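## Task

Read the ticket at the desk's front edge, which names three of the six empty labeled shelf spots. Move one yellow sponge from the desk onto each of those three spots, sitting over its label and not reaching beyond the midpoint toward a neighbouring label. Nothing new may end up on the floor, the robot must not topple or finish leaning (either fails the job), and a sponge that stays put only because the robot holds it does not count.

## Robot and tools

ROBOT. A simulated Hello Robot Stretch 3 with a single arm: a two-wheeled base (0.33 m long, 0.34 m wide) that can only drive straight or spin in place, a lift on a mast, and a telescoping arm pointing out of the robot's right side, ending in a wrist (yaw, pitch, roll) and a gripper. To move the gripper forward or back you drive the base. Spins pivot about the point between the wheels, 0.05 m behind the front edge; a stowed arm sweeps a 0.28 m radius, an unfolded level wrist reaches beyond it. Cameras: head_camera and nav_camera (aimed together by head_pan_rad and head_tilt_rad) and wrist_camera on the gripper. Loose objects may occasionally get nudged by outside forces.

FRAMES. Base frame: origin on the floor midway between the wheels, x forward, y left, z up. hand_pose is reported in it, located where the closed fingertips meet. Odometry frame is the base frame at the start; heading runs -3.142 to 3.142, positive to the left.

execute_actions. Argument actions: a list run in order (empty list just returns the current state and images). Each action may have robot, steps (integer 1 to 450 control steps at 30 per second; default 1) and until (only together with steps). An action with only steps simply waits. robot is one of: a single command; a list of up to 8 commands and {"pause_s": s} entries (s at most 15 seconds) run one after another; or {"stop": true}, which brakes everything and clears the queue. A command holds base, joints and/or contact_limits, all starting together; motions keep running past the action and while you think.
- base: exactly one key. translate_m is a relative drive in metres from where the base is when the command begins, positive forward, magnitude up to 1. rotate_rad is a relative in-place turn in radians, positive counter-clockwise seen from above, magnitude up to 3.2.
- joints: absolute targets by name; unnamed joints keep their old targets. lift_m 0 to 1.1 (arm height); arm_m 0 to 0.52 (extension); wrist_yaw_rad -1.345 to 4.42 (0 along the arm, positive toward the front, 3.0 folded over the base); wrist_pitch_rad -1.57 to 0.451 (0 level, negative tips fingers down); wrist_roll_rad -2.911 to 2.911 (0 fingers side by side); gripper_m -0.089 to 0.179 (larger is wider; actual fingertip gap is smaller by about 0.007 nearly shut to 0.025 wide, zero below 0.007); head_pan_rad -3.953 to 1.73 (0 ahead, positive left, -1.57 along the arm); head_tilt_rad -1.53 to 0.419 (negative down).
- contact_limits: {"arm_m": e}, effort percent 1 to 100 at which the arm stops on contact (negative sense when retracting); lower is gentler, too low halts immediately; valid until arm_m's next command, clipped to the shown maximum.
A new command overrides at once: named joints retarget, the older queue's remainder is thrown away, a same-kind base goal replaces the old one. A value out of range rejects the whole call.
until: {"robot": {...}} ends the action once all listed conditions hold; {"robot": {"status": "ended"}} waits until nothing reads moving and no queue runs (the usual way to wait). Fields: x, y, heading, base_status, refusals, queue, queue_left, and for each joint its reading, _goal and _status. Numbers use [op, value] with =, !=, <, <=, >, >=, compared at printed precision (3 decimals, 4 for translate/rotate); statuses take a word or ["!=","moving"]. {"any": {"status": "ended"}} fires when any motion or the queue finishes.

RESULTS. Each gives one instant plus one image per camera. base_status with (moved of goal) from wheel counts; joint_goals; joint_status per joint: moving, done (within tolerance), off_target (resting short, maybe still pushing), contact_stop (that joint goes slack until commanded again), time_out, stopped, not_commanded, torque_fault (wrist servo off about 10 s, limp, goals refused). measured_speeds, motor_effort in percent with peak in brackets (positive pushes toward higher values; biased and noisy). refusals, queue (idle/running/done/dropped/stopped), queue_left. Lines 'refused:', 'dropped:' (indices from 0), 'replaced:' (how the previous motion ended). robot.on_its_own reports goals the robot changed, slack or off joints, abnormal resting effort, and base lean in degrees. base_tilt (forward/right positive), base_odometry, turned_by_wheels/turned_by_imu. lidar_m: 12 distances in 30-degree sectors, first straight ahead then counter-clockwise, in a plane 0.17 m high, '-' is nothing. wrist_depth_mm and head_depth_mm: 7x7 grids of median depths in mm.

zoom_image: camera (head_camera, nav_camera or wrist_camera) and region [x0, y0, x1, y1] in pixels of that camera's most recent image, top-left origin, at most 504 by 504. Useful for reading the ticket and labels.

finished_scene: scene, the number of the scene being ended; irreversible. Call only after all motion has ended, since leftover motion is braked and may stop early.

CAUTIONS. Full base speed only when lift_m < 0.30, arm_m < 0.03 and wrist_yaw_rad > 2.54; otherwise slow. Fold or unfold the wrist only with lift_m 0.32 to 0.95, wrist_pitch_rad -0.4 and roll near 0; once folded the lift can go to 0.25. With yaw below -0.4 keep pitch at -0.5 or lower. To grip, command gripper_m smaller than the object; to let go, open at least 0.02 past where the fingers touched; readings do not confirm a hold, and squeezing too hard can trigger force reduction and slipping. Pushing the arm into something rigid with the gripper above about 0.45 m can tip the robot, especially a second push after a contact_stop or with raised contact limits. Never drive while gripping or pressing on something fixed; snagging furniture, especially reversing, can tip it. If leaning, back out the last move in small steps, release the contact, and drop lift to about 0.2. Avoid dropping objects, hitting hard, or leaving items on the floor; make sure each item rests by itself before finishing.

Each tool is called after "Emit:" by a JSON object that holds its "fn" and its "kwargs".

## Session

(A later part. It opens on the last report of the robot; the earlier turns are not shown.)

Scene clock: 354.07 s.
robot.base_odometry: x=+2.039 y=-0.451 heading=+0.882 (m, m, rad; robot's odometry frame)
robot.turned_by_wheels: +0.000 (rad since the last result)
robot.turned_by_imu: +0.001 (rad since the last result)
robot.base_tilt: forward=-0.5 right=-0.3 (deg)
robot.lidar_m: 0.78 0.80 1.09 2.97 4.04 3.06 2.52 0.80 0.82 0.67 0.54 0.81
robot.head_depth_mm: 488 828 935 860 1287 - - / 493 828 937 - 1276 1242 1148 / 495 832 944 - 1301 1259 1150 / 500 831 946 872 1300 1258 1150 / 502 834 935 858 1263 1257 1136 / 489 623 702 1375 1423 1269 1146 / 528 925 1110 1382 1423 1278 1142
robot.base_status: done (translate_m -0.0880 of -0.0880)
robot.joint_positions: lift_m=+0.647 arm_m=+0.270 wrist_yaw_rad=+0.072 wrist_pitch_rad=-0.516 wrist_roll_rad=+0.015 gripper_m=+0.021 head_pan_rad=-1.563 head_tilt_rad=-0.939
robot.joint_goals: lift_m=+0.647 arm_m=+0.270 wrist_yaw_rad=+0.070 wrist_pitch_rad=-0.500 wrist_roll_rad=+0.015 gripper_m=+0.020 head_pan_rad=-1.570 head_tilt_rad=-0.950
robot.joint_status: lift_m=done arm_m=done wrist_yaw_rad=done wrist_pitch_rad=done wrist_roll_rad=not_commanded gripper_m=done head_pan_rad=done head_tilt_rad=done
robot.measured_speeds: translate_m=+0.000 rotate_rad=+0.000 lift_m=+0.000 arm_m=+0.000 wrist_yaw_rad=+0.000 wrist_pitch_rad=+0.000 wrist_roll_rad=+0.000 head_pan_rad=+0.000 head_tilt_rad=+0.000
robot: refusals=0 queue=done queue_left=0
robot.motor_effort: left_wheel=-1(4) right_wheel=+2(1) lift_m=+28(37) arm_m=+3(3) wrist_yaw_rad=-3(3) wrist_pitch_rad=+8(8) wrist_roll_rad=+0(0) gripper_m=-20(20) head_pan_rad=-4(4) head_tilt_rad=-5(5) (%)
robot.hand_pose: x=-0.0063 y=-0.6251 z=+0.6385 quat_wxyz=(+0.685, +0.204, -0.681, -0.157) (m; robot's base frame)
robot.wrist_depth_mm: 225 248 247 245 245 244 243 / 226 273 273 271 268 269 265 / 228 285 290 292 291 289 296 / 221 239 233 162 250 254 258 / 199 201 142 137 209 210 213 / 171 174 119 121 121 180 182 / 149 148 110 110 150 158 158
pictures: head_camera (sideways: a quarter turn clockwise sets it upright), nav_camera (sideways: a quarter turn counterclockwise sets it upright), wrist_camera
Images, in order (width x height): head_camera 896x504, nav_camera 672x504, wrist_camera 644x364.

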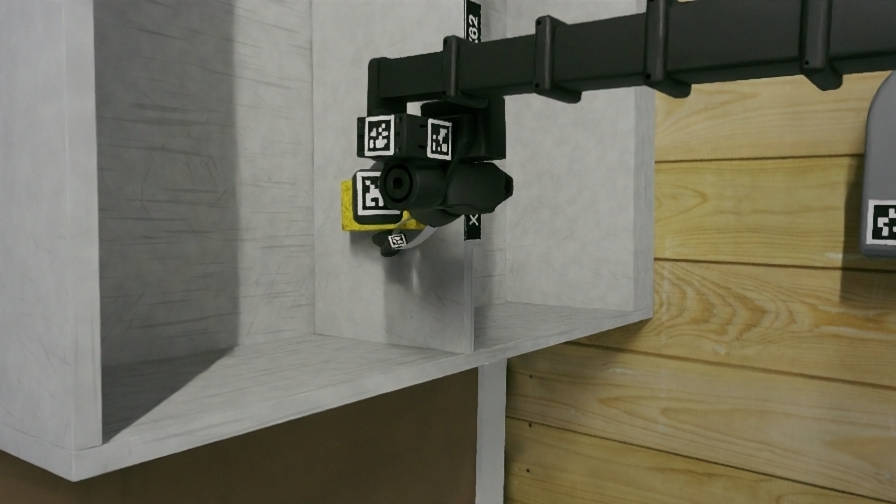

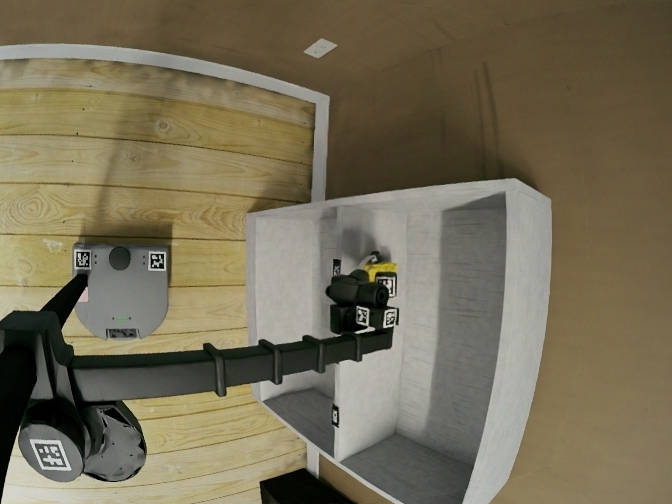

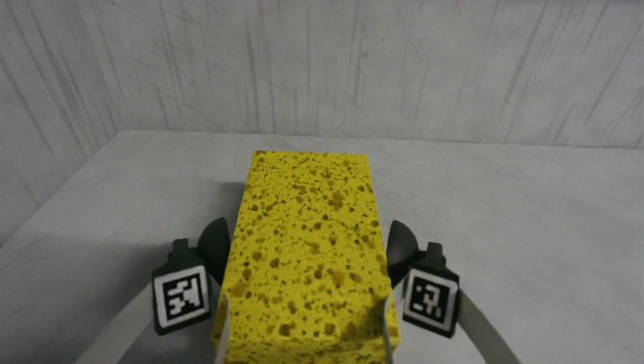

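Emit:
{"fn": "execute_actions", "kwargs": {"actions": [{"robot":[{"joints":{"lift_m":0.645,"gripper_m":0.12}},{"joints":{"arm_m":0.0,"lift_m":0.655}}],"steps":300,"until":{"robot":{"status":"ended"}}}]}}

Scene clock: 362.57 s.
robot.base_odometry: x=+2.039 y=-0.451 heading=+0.882 (m, m, rad; robot's odometry frame)
robot.turned_by_wheels: +0.000 (rad since the last result)
robot.turned_by_imu: +0.001 (rad since the last result)
robot.base_tilt: forward=-0.5 right=-0.3 (deg)
robot.lidar_m: 0.77 0.80 1.09 2.97 4.05 3.08 2.52 0.80 0.82 0.67 0.54 0.80
robot.head_depth_mm: 490 829 934 861 1289 1275 - / 493 828 941 867 1295 1285 - / 496 829 941 849 1316 - - / 501 833 941 870 1324 1248 1151 / 503 836 933 859 1267 1269 1140 / 490 622 703 1366 1420 1265 1137 / 528 923 1112 1395 1423 1277 1147
robot.base_status: done (translate_m -0.0880 of -0.0880)
robot.joint_positions: lift_m=+0.655 arm_m=+0.002 wrist_yaw_rad=+0.072 wrist_pitch_rad=-0.514 wrist_roll_rad=+0.015 gripper_m=+0.120 head_pan_rad=-1.563 head_tilt_rad=-0.939
robot.joint_goals: lift_m=+0.655 arm_m=+0.000 wrist_yaw_rad=+0.070 wrist_pitch_rad=-0.500 wrist_roll_rad=+0.015 gripper_m=+0.120 head_pan_rad=-1.570 head_tilt_rad=-0.950
robot.joint_status: lift_m=done arm_m=done wrist_yaw_rad=done wrist_pitch_rad=done wrist_roll_rad=not_commanded gripper_m=done head_pan_rad=done head_tilt_rad=done
robot.measured_speeds: translate_m=+0.000 rotate_rad=+0.000 lift_m=+0.000 arm_m=+0.000 wrist_yaw_rad=+0.000 wrist_pitch_rad=+0.000 wrist_roll_rad=+0.000 head_pan_rad=+0.000 head_tilt_rad=+0.000
robot: refusals=0 queue=done queue_left=0
robot.motor_effort: left_wheel=-1(1) right_wheel=+1(1) lift_m=+35(35) arm_m=-3(4) wrist_yaw_rad=-2(3) wrist_pitch_rad=+7(8) wrist_roll_rad=+0(0) gripper_m=+0(81) head_pan_rad=-4(5) head_tilt_rad=-5(6) (%)
robot.hand_pose: x=-0.0063 y=-0.3574 z=+0.6466 quat_wxyz=(+0.685, +0.203, -0.682, -0.157) (m; robot's base frame)
robot.wrist_depth_mm: 569 301 486 488 487 485 483 / 625 311 425 365 451 460 482 / 691 318 319 329 334 342 343 / 793 403 625 668 662 669 651 / 879 872 644 764 741 758 670 / 860 - 667 788 779 802 655 / 750 727 654 676 676 669 650
pictures: head_camera (sideways: a quarter turn clockwise sets it upright), nav_camera (sideways: a quarter turn counterclockwise sets it upright), wrist_camera
Images, in order (width x height): head_camera 896x504, nav_camera 672x504, wrist_camera 644x364.

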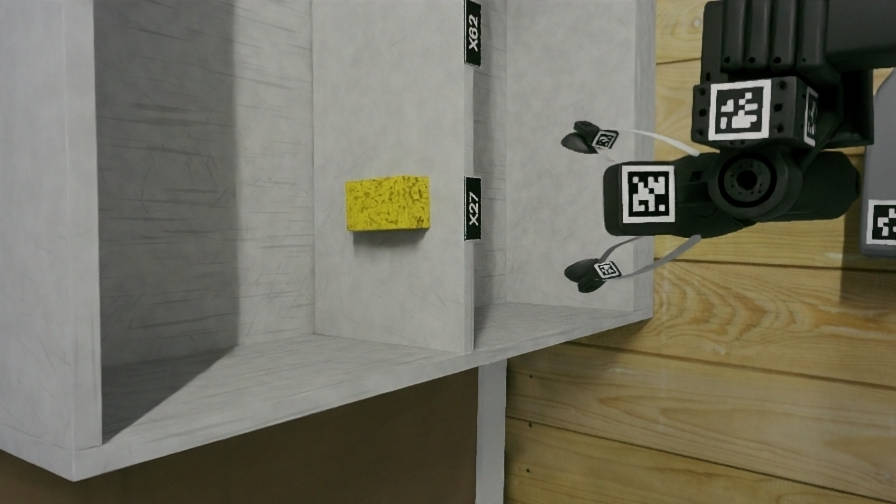

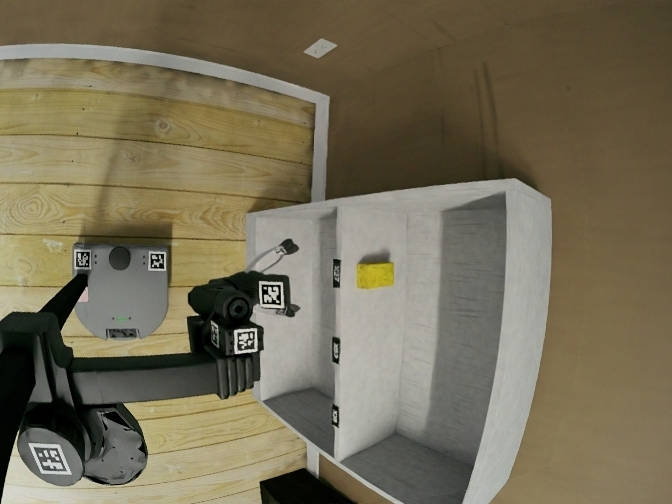

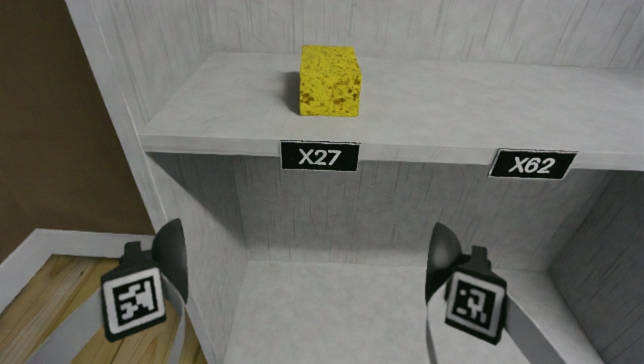

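Emit:
{"fn": "execute_actions", "kwargs": {"actions": [{"robot":{"base":{"rotate_rad":1.78},"joints":{"wrist_yaw_rad":2.7,"wrist_pitch_rad":-0.4,"lift_m":0.29,"gripper_m":0.04,"head_tilt_rad":-0.8}},"steps":450,"until":{"robot":{"base_status":["!=","moving"]}}},{"robot":{"base":{"translate_m":1.0}},"steps":450,"until":{"robot":{"translate_m":[">",0.83]}}},{"robot":{"base":{"translate_m":1.0}},"steps":5},{"steps":450,"until":{"robot":{"translate_m":[">",0.82]}}},{"robot":[{"base":{"translate_m":1.0}},{"base":{"rotate_rad":1.38}},{"joints":{"lift_m":0.83}}],"steps":450,"until":{"robot":{"lift_m":[">",0.34]}}},{"robot":{"joints":{"wrist_yaw_rad":0.9}},"steps":200,"until":{"robot":{"wrist_yaw_rad":["<",1.5]}}},{"robot":{"joints":{"wrist_pitch_rad":-0.5,"gripper_m":0.12,"arm_m":0.06}},"steps":200,"until":{"robot":{"lift_m":[">",0.78]}}},{"robot":{"joints":{"arm_m":0.28}},"steps":200,"until":{"robot":{"status":"ended"}}}]}}

Scene clock: 403.73 s.
robot.base_odometry: x=-0.320 y=+0.778 heading=-2.242 (m, m, rad; robot's odometry frame)
robot.turned_by_wheels: +3.160 (rad since the last result)
robot.turned_by_imu: +3.150 (rad since the last result)
robot.base_tilt: forward=-0.4 right=-0.3 (deg)
robot.lidar_m: 2.41 2.53 3.20 3.14 1.85 1.37 1.33 1.38 0.96 0.67 1.06 1.88
robot.head_depth_mm: 1139 1221 - 778 1501 1319 1165 / 1144 1227 - 771 1437 1310 1174 / 1153 1239 1041 754 1506 1334 1168 / 1163 1241 1027 756 1469 1328 1173 / 1173 1248 1011 778 1508 1329 1173 / 1178 1257 983 782 1508 1332 1179 / 1187 1274 991 803 1559 1342 1184
robot.base_status: done (rotate_rad +1.3799 of +1.3800)
robot.joint_positions: lift_m=+0.830 arm_m=+0.280 wrist_yaw_rad=+0.902 wrist_pitch_rad=-0.514 wrist_roll_rad=+0.015 gripper_m=+0.120 head_pan_rad=-1.563 head_tilt_rad=-0.803
robot.joint_goals: lift_m=+0.830 arm_m=+0.280 wrist_yaw_rad=+0.900 wrist_pitch_rad=-0.500 wrist_roll_rad=+0.015 gripper_m=+0.120 head_pan_rad=-1.570 head_tilt_rad=-0.800
robot.joint_status: lift_m=done arm_m=done wrist_yaw_rad=done wrist_pitch_rad=done wrist_roll_rad=not_commanded gripper_m=done head_pan_rad=done head_tilt_rad=done
robot.measured_speeds: translate_m=+0.000 rotate_rad=+0.000 lift_m=+0.000 arm_m=+0.000 wrist_yaw_rad=+0.000 wrist_pitch_rad=+0.000 wrist_roll_rad=+0.000 head_pan_rad=+0.000 head_tilt_rad=+0.000
robot: refusals=0 queue=done queue_left=0
robot.motor_effort: left_wheel=-1(7) right_wheel=+1(7) lift_m=+35(37) arm_m=+3(4) wrist_yaw_rad=-2(3) wrist_pitch_rad=+7(13) wrist_roll_rad=+0(0) gripper_m=+0(80) head_pan_rad=-4(4) head_tilt_rad=+2(17) (%)
robot.hand_pose: x=+0.1443 y=-0.5558 z=+0.8217 quat_wxyz=(+0.690, +0.461, -0.542, +0.133) (m; robot's base frame)
robot.wrist_depth_mm: - - - - 849 723 599 / - 588 598 612 623 651 612 / - 441 449 457 470 475 489 / - 368 360 366 373 381 386 / - - 304 305 310 315 316 / - - 260 262 264 221 269 / 922 911 234 229 230 210 191
pictures: head_camera (sideways: a quarter turn clockwise sets it upright), nav_camera (sideways: a quarter turn counterclockwise sets it upright), wrist_camera
Images, in order (width x height): head_camera 896x504, nav_camera 672x504, wrist_camera 644x364.

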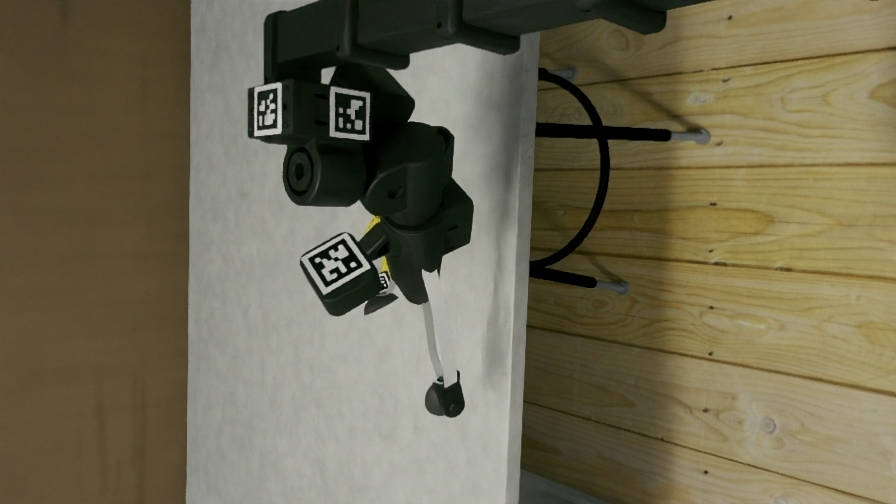

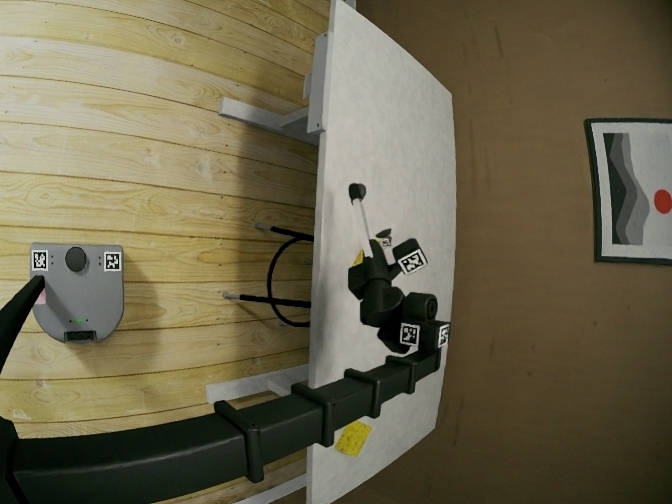

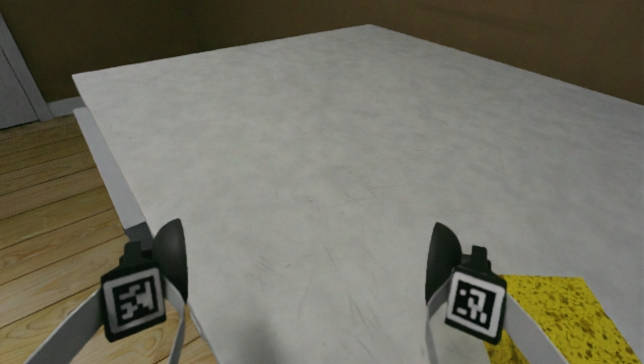

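Emit:
{"fn": "execute_actions", "kwargs": {"actions": [{"robot":[{"base":{"translate_m":-0.11},"joints":{"arm_m":0.375}},{"joints":{"lift_m":0.79}}],"steps":200,"until":{"robot":{"status":"ended"}}}]}}

Scene clock: 417.27 s.
robot.base_odometry: x=-0.252 y=+0.864 heading=-2.242 (m, m, rad; robot's odometry frame)
robot.turned_by_wheels: +0.000 (rad since the last result)
robot.turned_by_imu: +0.001 (rad since the last result)
robot.base_tilt: forward=-0.5 right=-0.3 (deg)
robot.lidar_m: 2.52 2.64 3.26 3.13 1.70 1.26 1.22 1.27 0.95 0.66 0.83 1.87
robot.head_depth_mm: 1144 1215 992 - 1492 1297 1167 / 1141 1237 - 787 1463 1321 1167 / 1147 1241 - 775 1464 1301 1174 / 1152 1241 1043 779 1499 1332 1174 / 1164 1257 983 780 1472 1331 1176 / 1178 1264 987 800 1508 1342 1181 / 1185 1273 993 804 1536 1341 1185
robot.base_status: done (translate_m -0.1100 of -0.1100)
robot.joint_positions: lift_m=+0.790 arm_m=+0.375 wrist_yaw_rad=+0.902 wrist_pitch_rad=-0.514 wrist_roll_rad=+0.015 gripper_m=+0.120 head_pan_rad=-1.563 head_tilt_rad=-0.803
robot.joint_goals: lift_m=+0.790 arm_m=+0.375 wrist_yaw_rad=+0.900 wrist_pitch_rad=-0.500 wrist_roll_rad=+0.015 gripper_m=+0.120 head_pan_rad=-1.570 head_tilt_rad=-0.800
robot.joint_status: lift_m=done arm_m=done wrist_yaw_rad=done wrist_pitch_rad=done wrist_roll_rad=not_commanded gripper_m=done head_pan_rad=done head_tilt_rad=done
robot.measured_speeds: translate_m=+0.000 rotate_rad=+0.000 lift_m=+0.000 arm_m=+0.000 wrist_yaw_rad=+0.000 wrist_pitch_rad=+0.000 wrist_roll_rad=+0.000 head_pan_rad=+0.000 head_tilt_rad=+0.000
robot: refusals=0 queue=done queue_left=0
robot.motor_effort: left_wheel=+0(4) right_wheel=+1(2) lift_m=+29(34) arm_m=+3(3) wrist_yaw_rad=-2(2) wrist_pitch_rad=+7(7) wrist_roll_rad=+0(0) gripper_m=+0(1) head_pan_rad=-4(5) head_tilt_rad=+2(2) (%)
robot.hand_pose: x=+0.1442 y=-0.6508 z=+0.7819 quat_wxyz=(+0.690, +0.461, -0.542, +0.133) (m; robot's base frame)
robot.wrist_depth_mm: - - 722 764 732 627 531 / 472 484 493 513 515 534 525 / 359 363 370 383 386 393 396 / 290 294 299 304 307 314 318 / 244 254 249 192 255 258 263 / 211 - 214 165 207 228 223 / - 181 184 144 183 187 194
pictures: head_camera (sideways: a quarter turn clockwise sets it upright), nav_camera (sideways: a quarter turn counterclockwise sets it upright), wrist_camera
Images, in order (width x height): head_camera 896x504, nav_camera 672x504, wrist_camera 644x364.

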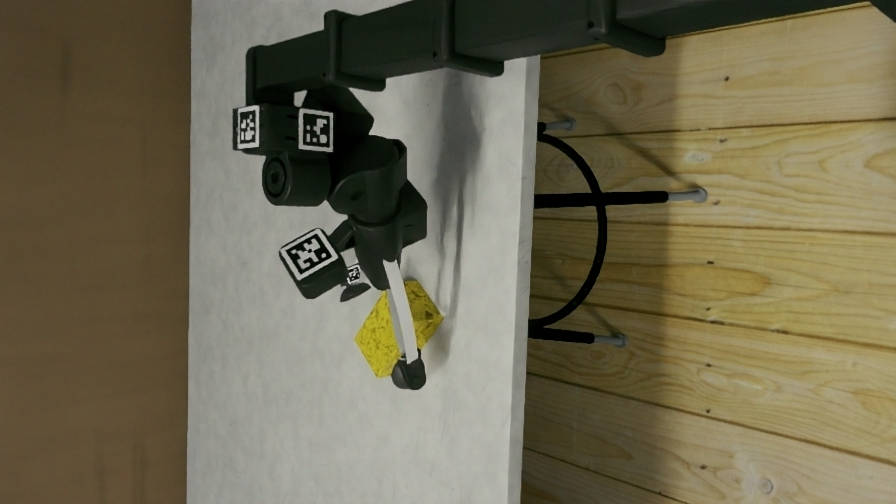

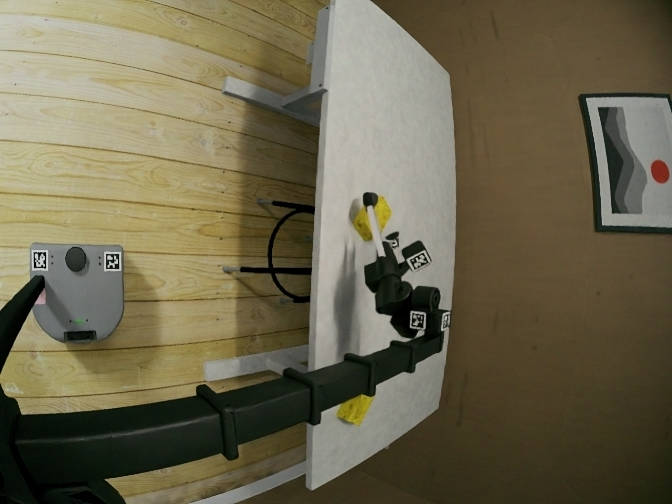

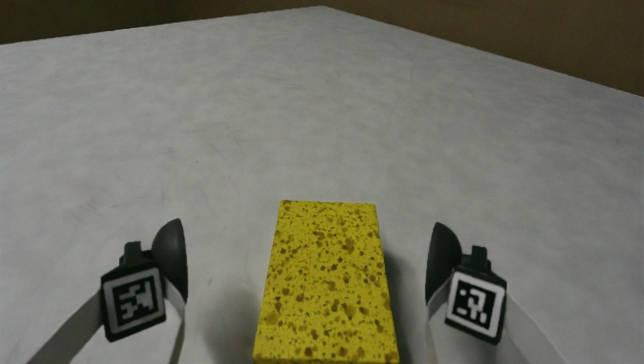

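Emit:
{"fn": "execute_actions", "kwargs": {"actions": [{"robot":[{"joints":{"arm_m":0.387,"lift_m":0.755}},{"joints":{"gripper_m":0.02}},{"joints":{"lift_m":0.79}},{"joints":{"arm_m":0.0,"lift_m":0.80,"wrist_pitch_rad":-0.4,"wrist_yaw_rad":1.5}}],"steps":450,"until":{"robot":{"status":"ended"}}}]}}

Scene clock: 430.93 s.
robot.base_odometry: x=-0.252 y=+0.864 heading=-2.242 (m, m, rad; robot's odometry frame)
robot.turned_by_wheels: +0.000 (rad since the last result)
robot.turned_by_imu: +0.002 (rad since the last result)
robot.base_tilt: forward=-0.5 right=-0.3 (deg)
robot.lidar_m: 2.52 2.65 3.26 3.15 1.70 1.26 1.22 1.26 0.95 0.65 0.83 1.87
robot.head_depth_mm: 1137 1221 964 791 1457 1378 - / 1146 1225 971 789 1463 - - / 1155 1230 974 793 1459 1372 - / 1158 1242 977 798 1507 1327 - / 1169 1251 986 800 1477 1339 - / 1172 1257 983 801 1511 1365 - / 1183 1271 988 807 1528 1361 434
robot.base_status: done (translate_m -0.1100 of -0.1100)
robot.joint_positions: lift_m=+0.800 arm_m=+0.002 wrist_yaw_rad=+1.498 wrist_pitch_rad=-0.424 wrist_roll_rad=+0.015 gripper_m=+0.021 head_pan_rad=-1.563 head_tilt_rad=-0.803
robot.joint_goals: lift_m=+0.800 arm_m=+0.000 wrist_yaw_rad=+1.500 wrist_pitch_rad=-0.400 wrist_roll_rad=+0.015 gripper_m=+0.020 head_pan_rad=-1.570 head_tilt_rad=-0.800
robot.joint_status: lift_m=done arm_m=done wrist_yaw_rad=done wrist_pitch_rad=done wrist_roll_rad=not_commanded gripper_m=done head_pan_rad=done head_tilt_rad=done
robot.measured_speeds: translate_m=+0.000 rotate_rad=+0.000 lift_m=+0.000 arm_m=+0.000 wrist_yaw_rad=+0.000 wrist_pitch_rad=+0.000 wrist_roll_rad=+0.000 head_pan_rad=+0.000 head_tilt_rad=+0.000
robot: refusals=0 queue=done queue_left=0
robot.motor_effort: left_wheel=-1(1) right_wheel=+1(1) lift_m=+35(35) arm_m=-4(4) wrist_yaw_rad=+2(4) wrist_pitch_rad=+12(12) wrist_roll_rad=+0(0) gripper_m=-19(93) head_pan_rad=-4(5) head_tilt_rad=+2(2) (%)
robot.hand_pose: x=+0.2017 y=-0.1630 z=+0.8113 quat_wxyz=(+0.605, +0.582, -0.409, +0.358) (m; robot's base frame)
robot.wrist_depth_mm: - - - - - - - / - - - - - 793 839 / - - - - - 573 542 / - - - 173 - - 422 / - - 154 145 - - - / - - 124 125 127 - - / 953 937 116 115 915 - -
pictures: head_camera (sideways: a quarter turn clockwise sets it upright), nav_camera (sideways: a quarter turn counterclockwise sets it upright), wrist_camera
Images, in order (width x height): head_camera 896x504, nav_camera 672x504, wrist_camera 644x364.

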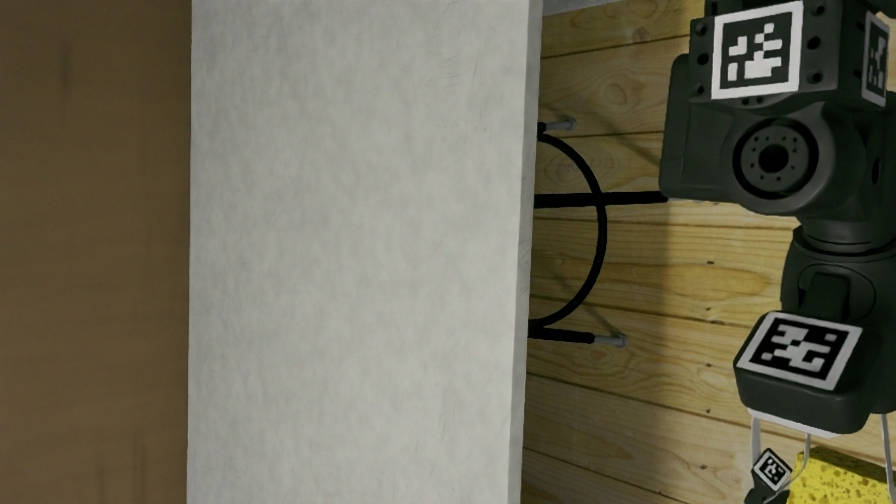

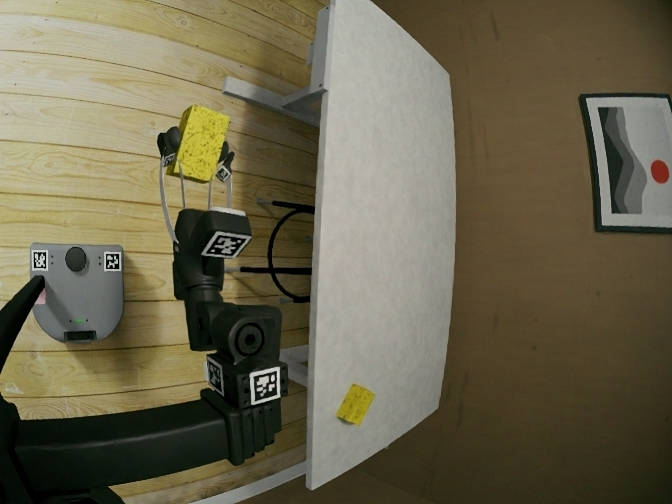

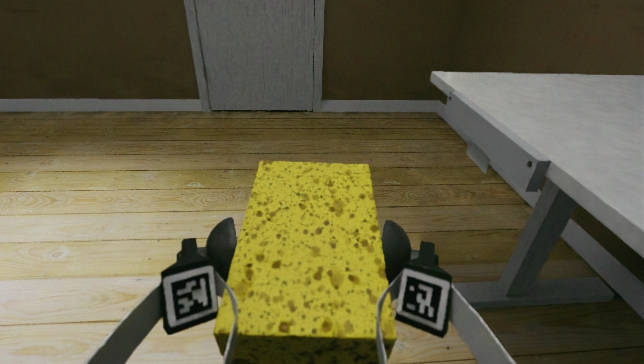

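Emit:
{"fn": "execute_actions", "kwargs": {"actions": [{"robot":{"base":{"rotate_rad":1.23},"joints":{"wrist_yaw_rad":2.7,"lift_m":0.29,"head_tilt_rad":-0.95}},"steps":450,"until":{"robot":{"base_status":["!=","moving"]}}},{"robot":{"base":{"translate_m":1.0}},"steps":450,"until":{"robot":{"translate_m":[">",0.86]}}},{"robot":{"base":{"translate_m":1.0}},"steps":5},{"steps":450,"until":{"robot":{"translate_m":[">",0.86]}}},{"robot":[{"base":{"translate_m":1.0}},{"base":{"rotate_rad":1.89}},{"joints":{"lift_m":0.585}}],"steps":450,"until":{"robot":{"lift_m":[">",0.34]}}},{"robot":{"joints":{"wrist_yaw_rad":0.07}},"steps":200,"until":{"robot":{"wrist_yaw_rad":["<",1.5]}}},{"robot":{"joints":{"wrist_pitch_rad":-0.5}},"steps":200,"until":{"robot":{"status":"ended"}}}]}}

Scene clock: 464.37 s.
robot.base_odometry: x=+1.192 y=-1.444 heading=+0.878 (m, m, rad; robot's odometry frame)
robot.turned_by_wheels: +3.120 (rad since the last result)
robot.turned_by_imu: +3.106 (rad since the last result)
robot.base_tilt: forward=-0.5 right=-0.3 (deg)
robot.lidar_m: 2.07 2.15 2.93 3.36 2.40 1.75 1.22 0.83 0.84 0.57 0.90 0.88
robot.head_depth_mm: 507 853 1014 926 1290 1269 - / 510 860 1026 970 1304 1261 - / 515 864 1030 973 1289 - - / 518 873 1039 977 1319 1255 1142 / 523 755 792 962 1365 1260 1143 / 521 923 1127 1416 1420 1262 1145 / 814 952 1142 1420 1431 1268 1140
robot.base_status: done (rotate_rad +1.8899 of +1.8900)
robot.joint_positions: lift_m=+0.585 arm_m=+0.002 wrist_yaw_rad=+0.073 wrist_pitch_rad=-0.515 wrist_roll_rad=+0.015 gripper_m=+0.021 head_pan_rad=-1.563 head_tilt_rad=-0.939
robot.joint_goals: lift_m=+0.585 arm_m=+0.000 wrist_yaw_rad=+0.070 wrist_pitch_rad=-0.500 wrist_roll_rad=+0.015 gripper_m=+0.020 head_pan_rad=-1.570 head_tilt_rad=-0.950
robot.joint_status: lift_m=done arm_m=done wrist_yaw_rad=done wrist_pitch_rad=done wrist_roll_rad=not_commanded gripper_m=done head_pan_rad=done head_tilt_rad=done
robot.measured_speeds: translate_m=+0.000 rotate_rad=+0.000 lift_m=+0.000 arm_m=+0.000 wrist_yaw_rad=+0.000 wrist_pitch_rad=+0.000 wrist_roll_rad=+0.000 head_pan_rad=+0.000 head_tilt_rad=+0.000
robot: refusals=0 queue=done queue_left=0
robot.motor_effort: left_wheel=-1(4) right_wheel=+1(8) lift_m=+35(37) arm_m=-3(4) wrist_yaw_rad=-3(3) wrist_pitch_rad=+8(13) wrist_roll_rad=+0(0) gripper_m=-19(18) head_pan_rad=-5(4) head_tilt_rad=-6(19) (%)
robot.hand_pose: x=-0.0061 y=-0.3572 z=+0.5764 quat_wxyz=(+0.685, +0.204, -0.681, -0.157) (m; robot's base frame)
robot.wrist_depth_mm: 591 576 430 521 513 497 495 / 654 642 436 497 521 437 525 / 710 705 368 375 384 385 401 / 791 797 423 173 693 676 657 / 828 879 154 145 766 771 713 / 766 784 124 125 127 711 692 / 683 678 116 115 594 618 617
pictures: head_camera (sideways: a quarter turn clockwise sets it upright), nav_camera (sideways: a quarter turn counterclockwise sets it upright), wrist_camera
Images, in order (width x height): head_camera 896x504, nav_camera 672x504, wrist_camera 644x364.

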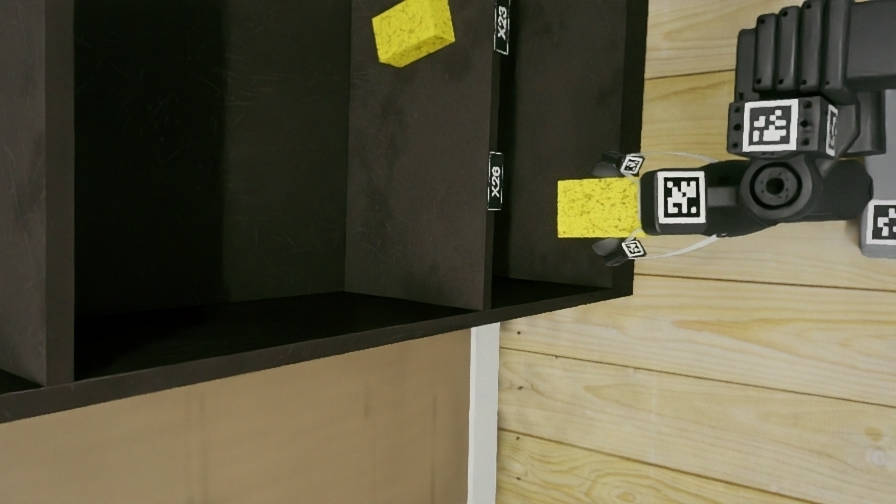

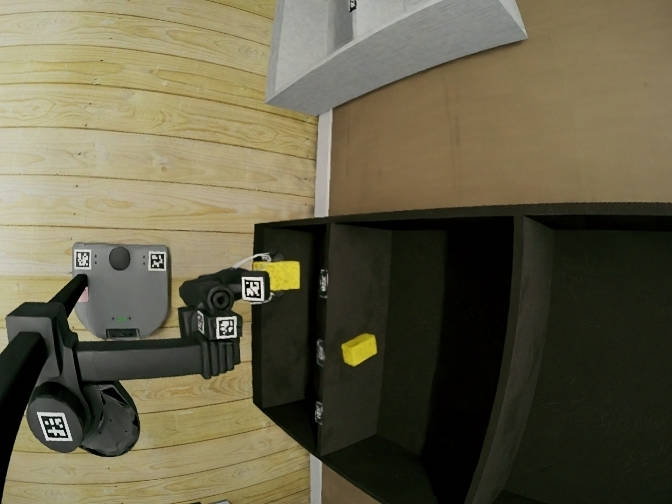

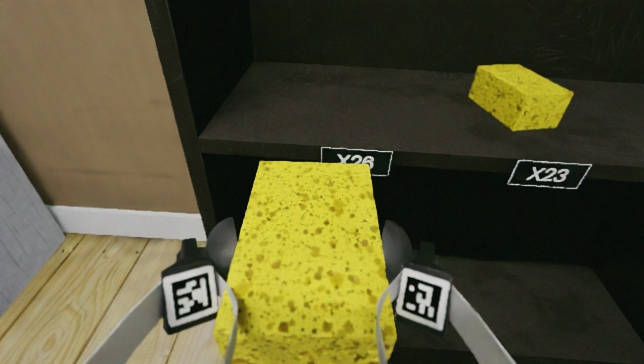

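Emit:
{"fn": "execute_actions", "kwargs": {"actions": [{"robot":[{"base":{"translate_m":-0.04},"joints":{"arm_m":0.30}},{"joints":{"lift_m":0.553}},{"joints":{"gripper_m":0.12}},{"joints":{"arm_m":0.1,"lift_m":0.563,"head_pan_rad":-0.5,"head_tilt_rad":-0.5}}],"steps":400,"until":{"robot":{"status":"ended"}}}]}}

Scene clock: 479.03 s.
robot.base_odometry: x=+1.166 y=-1.474 heading=+0.878 (m, m, rad; robot's odometry frame)
robot.turned_by_wheels: +0.000 (rad since the last result)
robot.turned_by_imu: +0.002 (rad since the last result)
robot.base_tilt: forward=-0.5 right=-0.3 (deg)
robot.lidar_m: 2.11 2.19 2.98 3.41 2.34 1.71 1.18 0.80 0.84 0.66 0.58 0.92
robot.head_depth_mm: 1089 1124 950 1046 1190 1372 1359 / 1229 1256 928 993 1118 1248 1345 / 1439 1428 1507 1458 1714 1513 1346 / 1677 1671 1696 1569 1881 1605 1363 / 1943 2041 1662 1865 1930 1641 1362 / 1866 2021 2173 2356 2084 1654 1371 / 1812 1947 2069 2271 2074 1648 1365
robot.base_status: done (translate_m -0.0400 of -0.0400)
robot.joint_positions: lift_m=+0.563 arm_m=+0.100 wrist_yaw_rad=+0.072 wrist_pitch_rad=-0.514 wrist_roll_rad=+0.015 gripper_m=+0.120 head_pan_rad=-0.507 head_tilt_rad=-0.508
robot.joint_goals: lift_m=+0.563 arm_m=+0.100 wrist_yaw_rad=+0.070 wrist_pitch_rad=-0.500 wrist_roll_rad=+0.015 gripper_m=+0.120 head_pan_rad=-0.500 head_tilt_rad=-0.500
robot.joint_status: lift_m=done arm_m=done wrist_yaw_rad=done wrist_pitch_rad=done wrist_roll_rad=not_commanded gripper_m=done head_pan_rad=done head_tilt_rad=done
robot.measured_speeds: translate_m=+0.000 rotate_rad=+0.000 lift_m=+0.000 arm_m=+0.000 wrist_yaw_rad=+0.000 wrist_pitch_rad=+0.000 wrist_roll_rad=+0.000 head_pan_rad=+0.000 head_tilt_rad=+0.000
robot: refusals=0 queue=done queue_left=0
robot.motor_effort: left_wheel=-1(4) right_wheel=+1(3) lift_m=+35(39) arm_m=-4(2) wrist_yaw_rad=-3(3) wrist_pitch_rad=+7(8) wrist_roll_rad=+0(0) gripper_m=-1(80) head_pan_rad=+5(60) head_tilt_rad=+4(31) (%)
robot.hand_pose: x=-0.0063 y=-0.4560 z=+0.5545 quat_wxyz=(+0.685, +0.203, -0.682, -0.157) (m; robot's base frame)
robot.wrist_depth_mm: 218 301 437 432 425 419 410 / 232 307 430 397 451 409 440 / 586 294 327 281 338 314 324 / 676 276 272 269 272 274 279 / 758 349 621 677 655 623 271 / 752 - 611 657 657 682 650 / 655 639 556 586 587 577 603
pictures: head_camera (sideways: a quarter turn clockwise sets it upright), nav_camera (sideways: a quarter turn counterclockwise sets it upright), wrist_camera
Images, in order (width x height): head_camera 896x504, nav_camera 672x504, wrist_camera 644x364.

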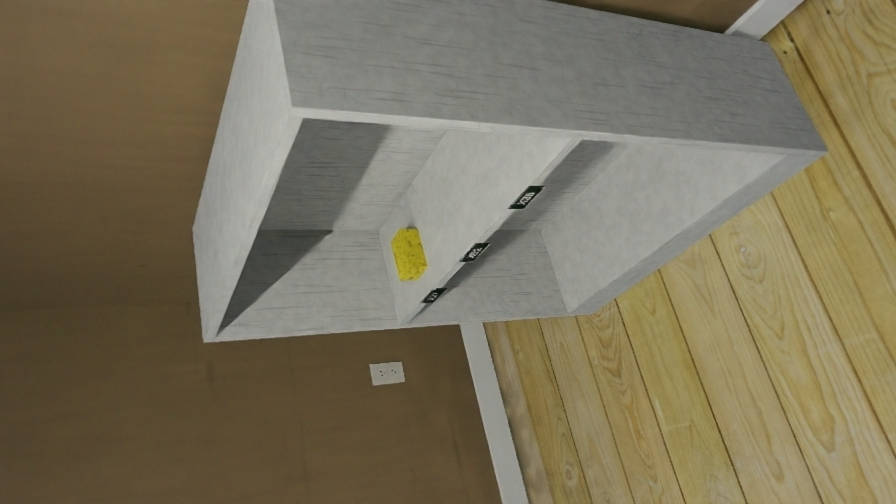

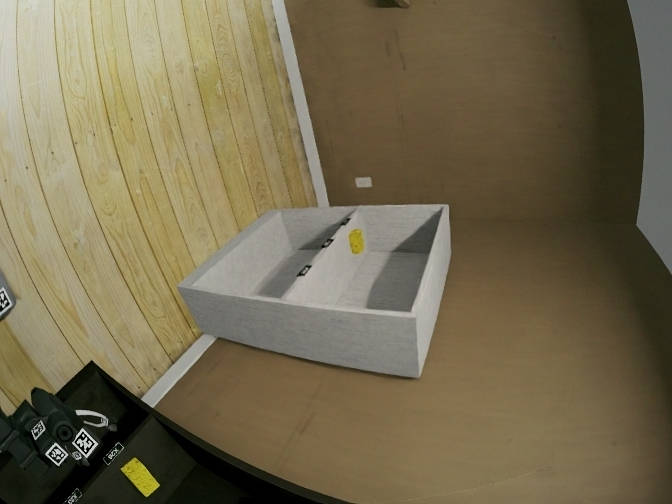

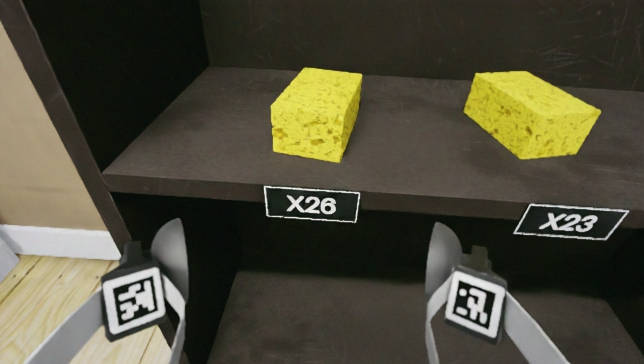

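Emit:
{"fn": "zoom_image", "kwargs": {"camera": "head_camera", "region": [490, 170, 570, 230]}}

Region (490, 170, 570, 230) of head_camera's 896x504 image, scaled by 6.300, with more detail than that image has; it fills the top 378 rows of this view, and the rest is white.

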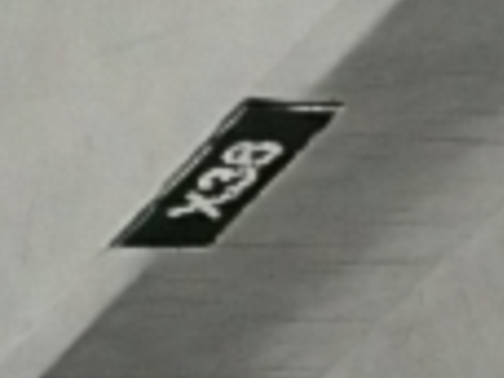

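Emit:
{"fn": "finished_scene", "kwargs": {"scene": 1}}

The scene is finished: the task was done.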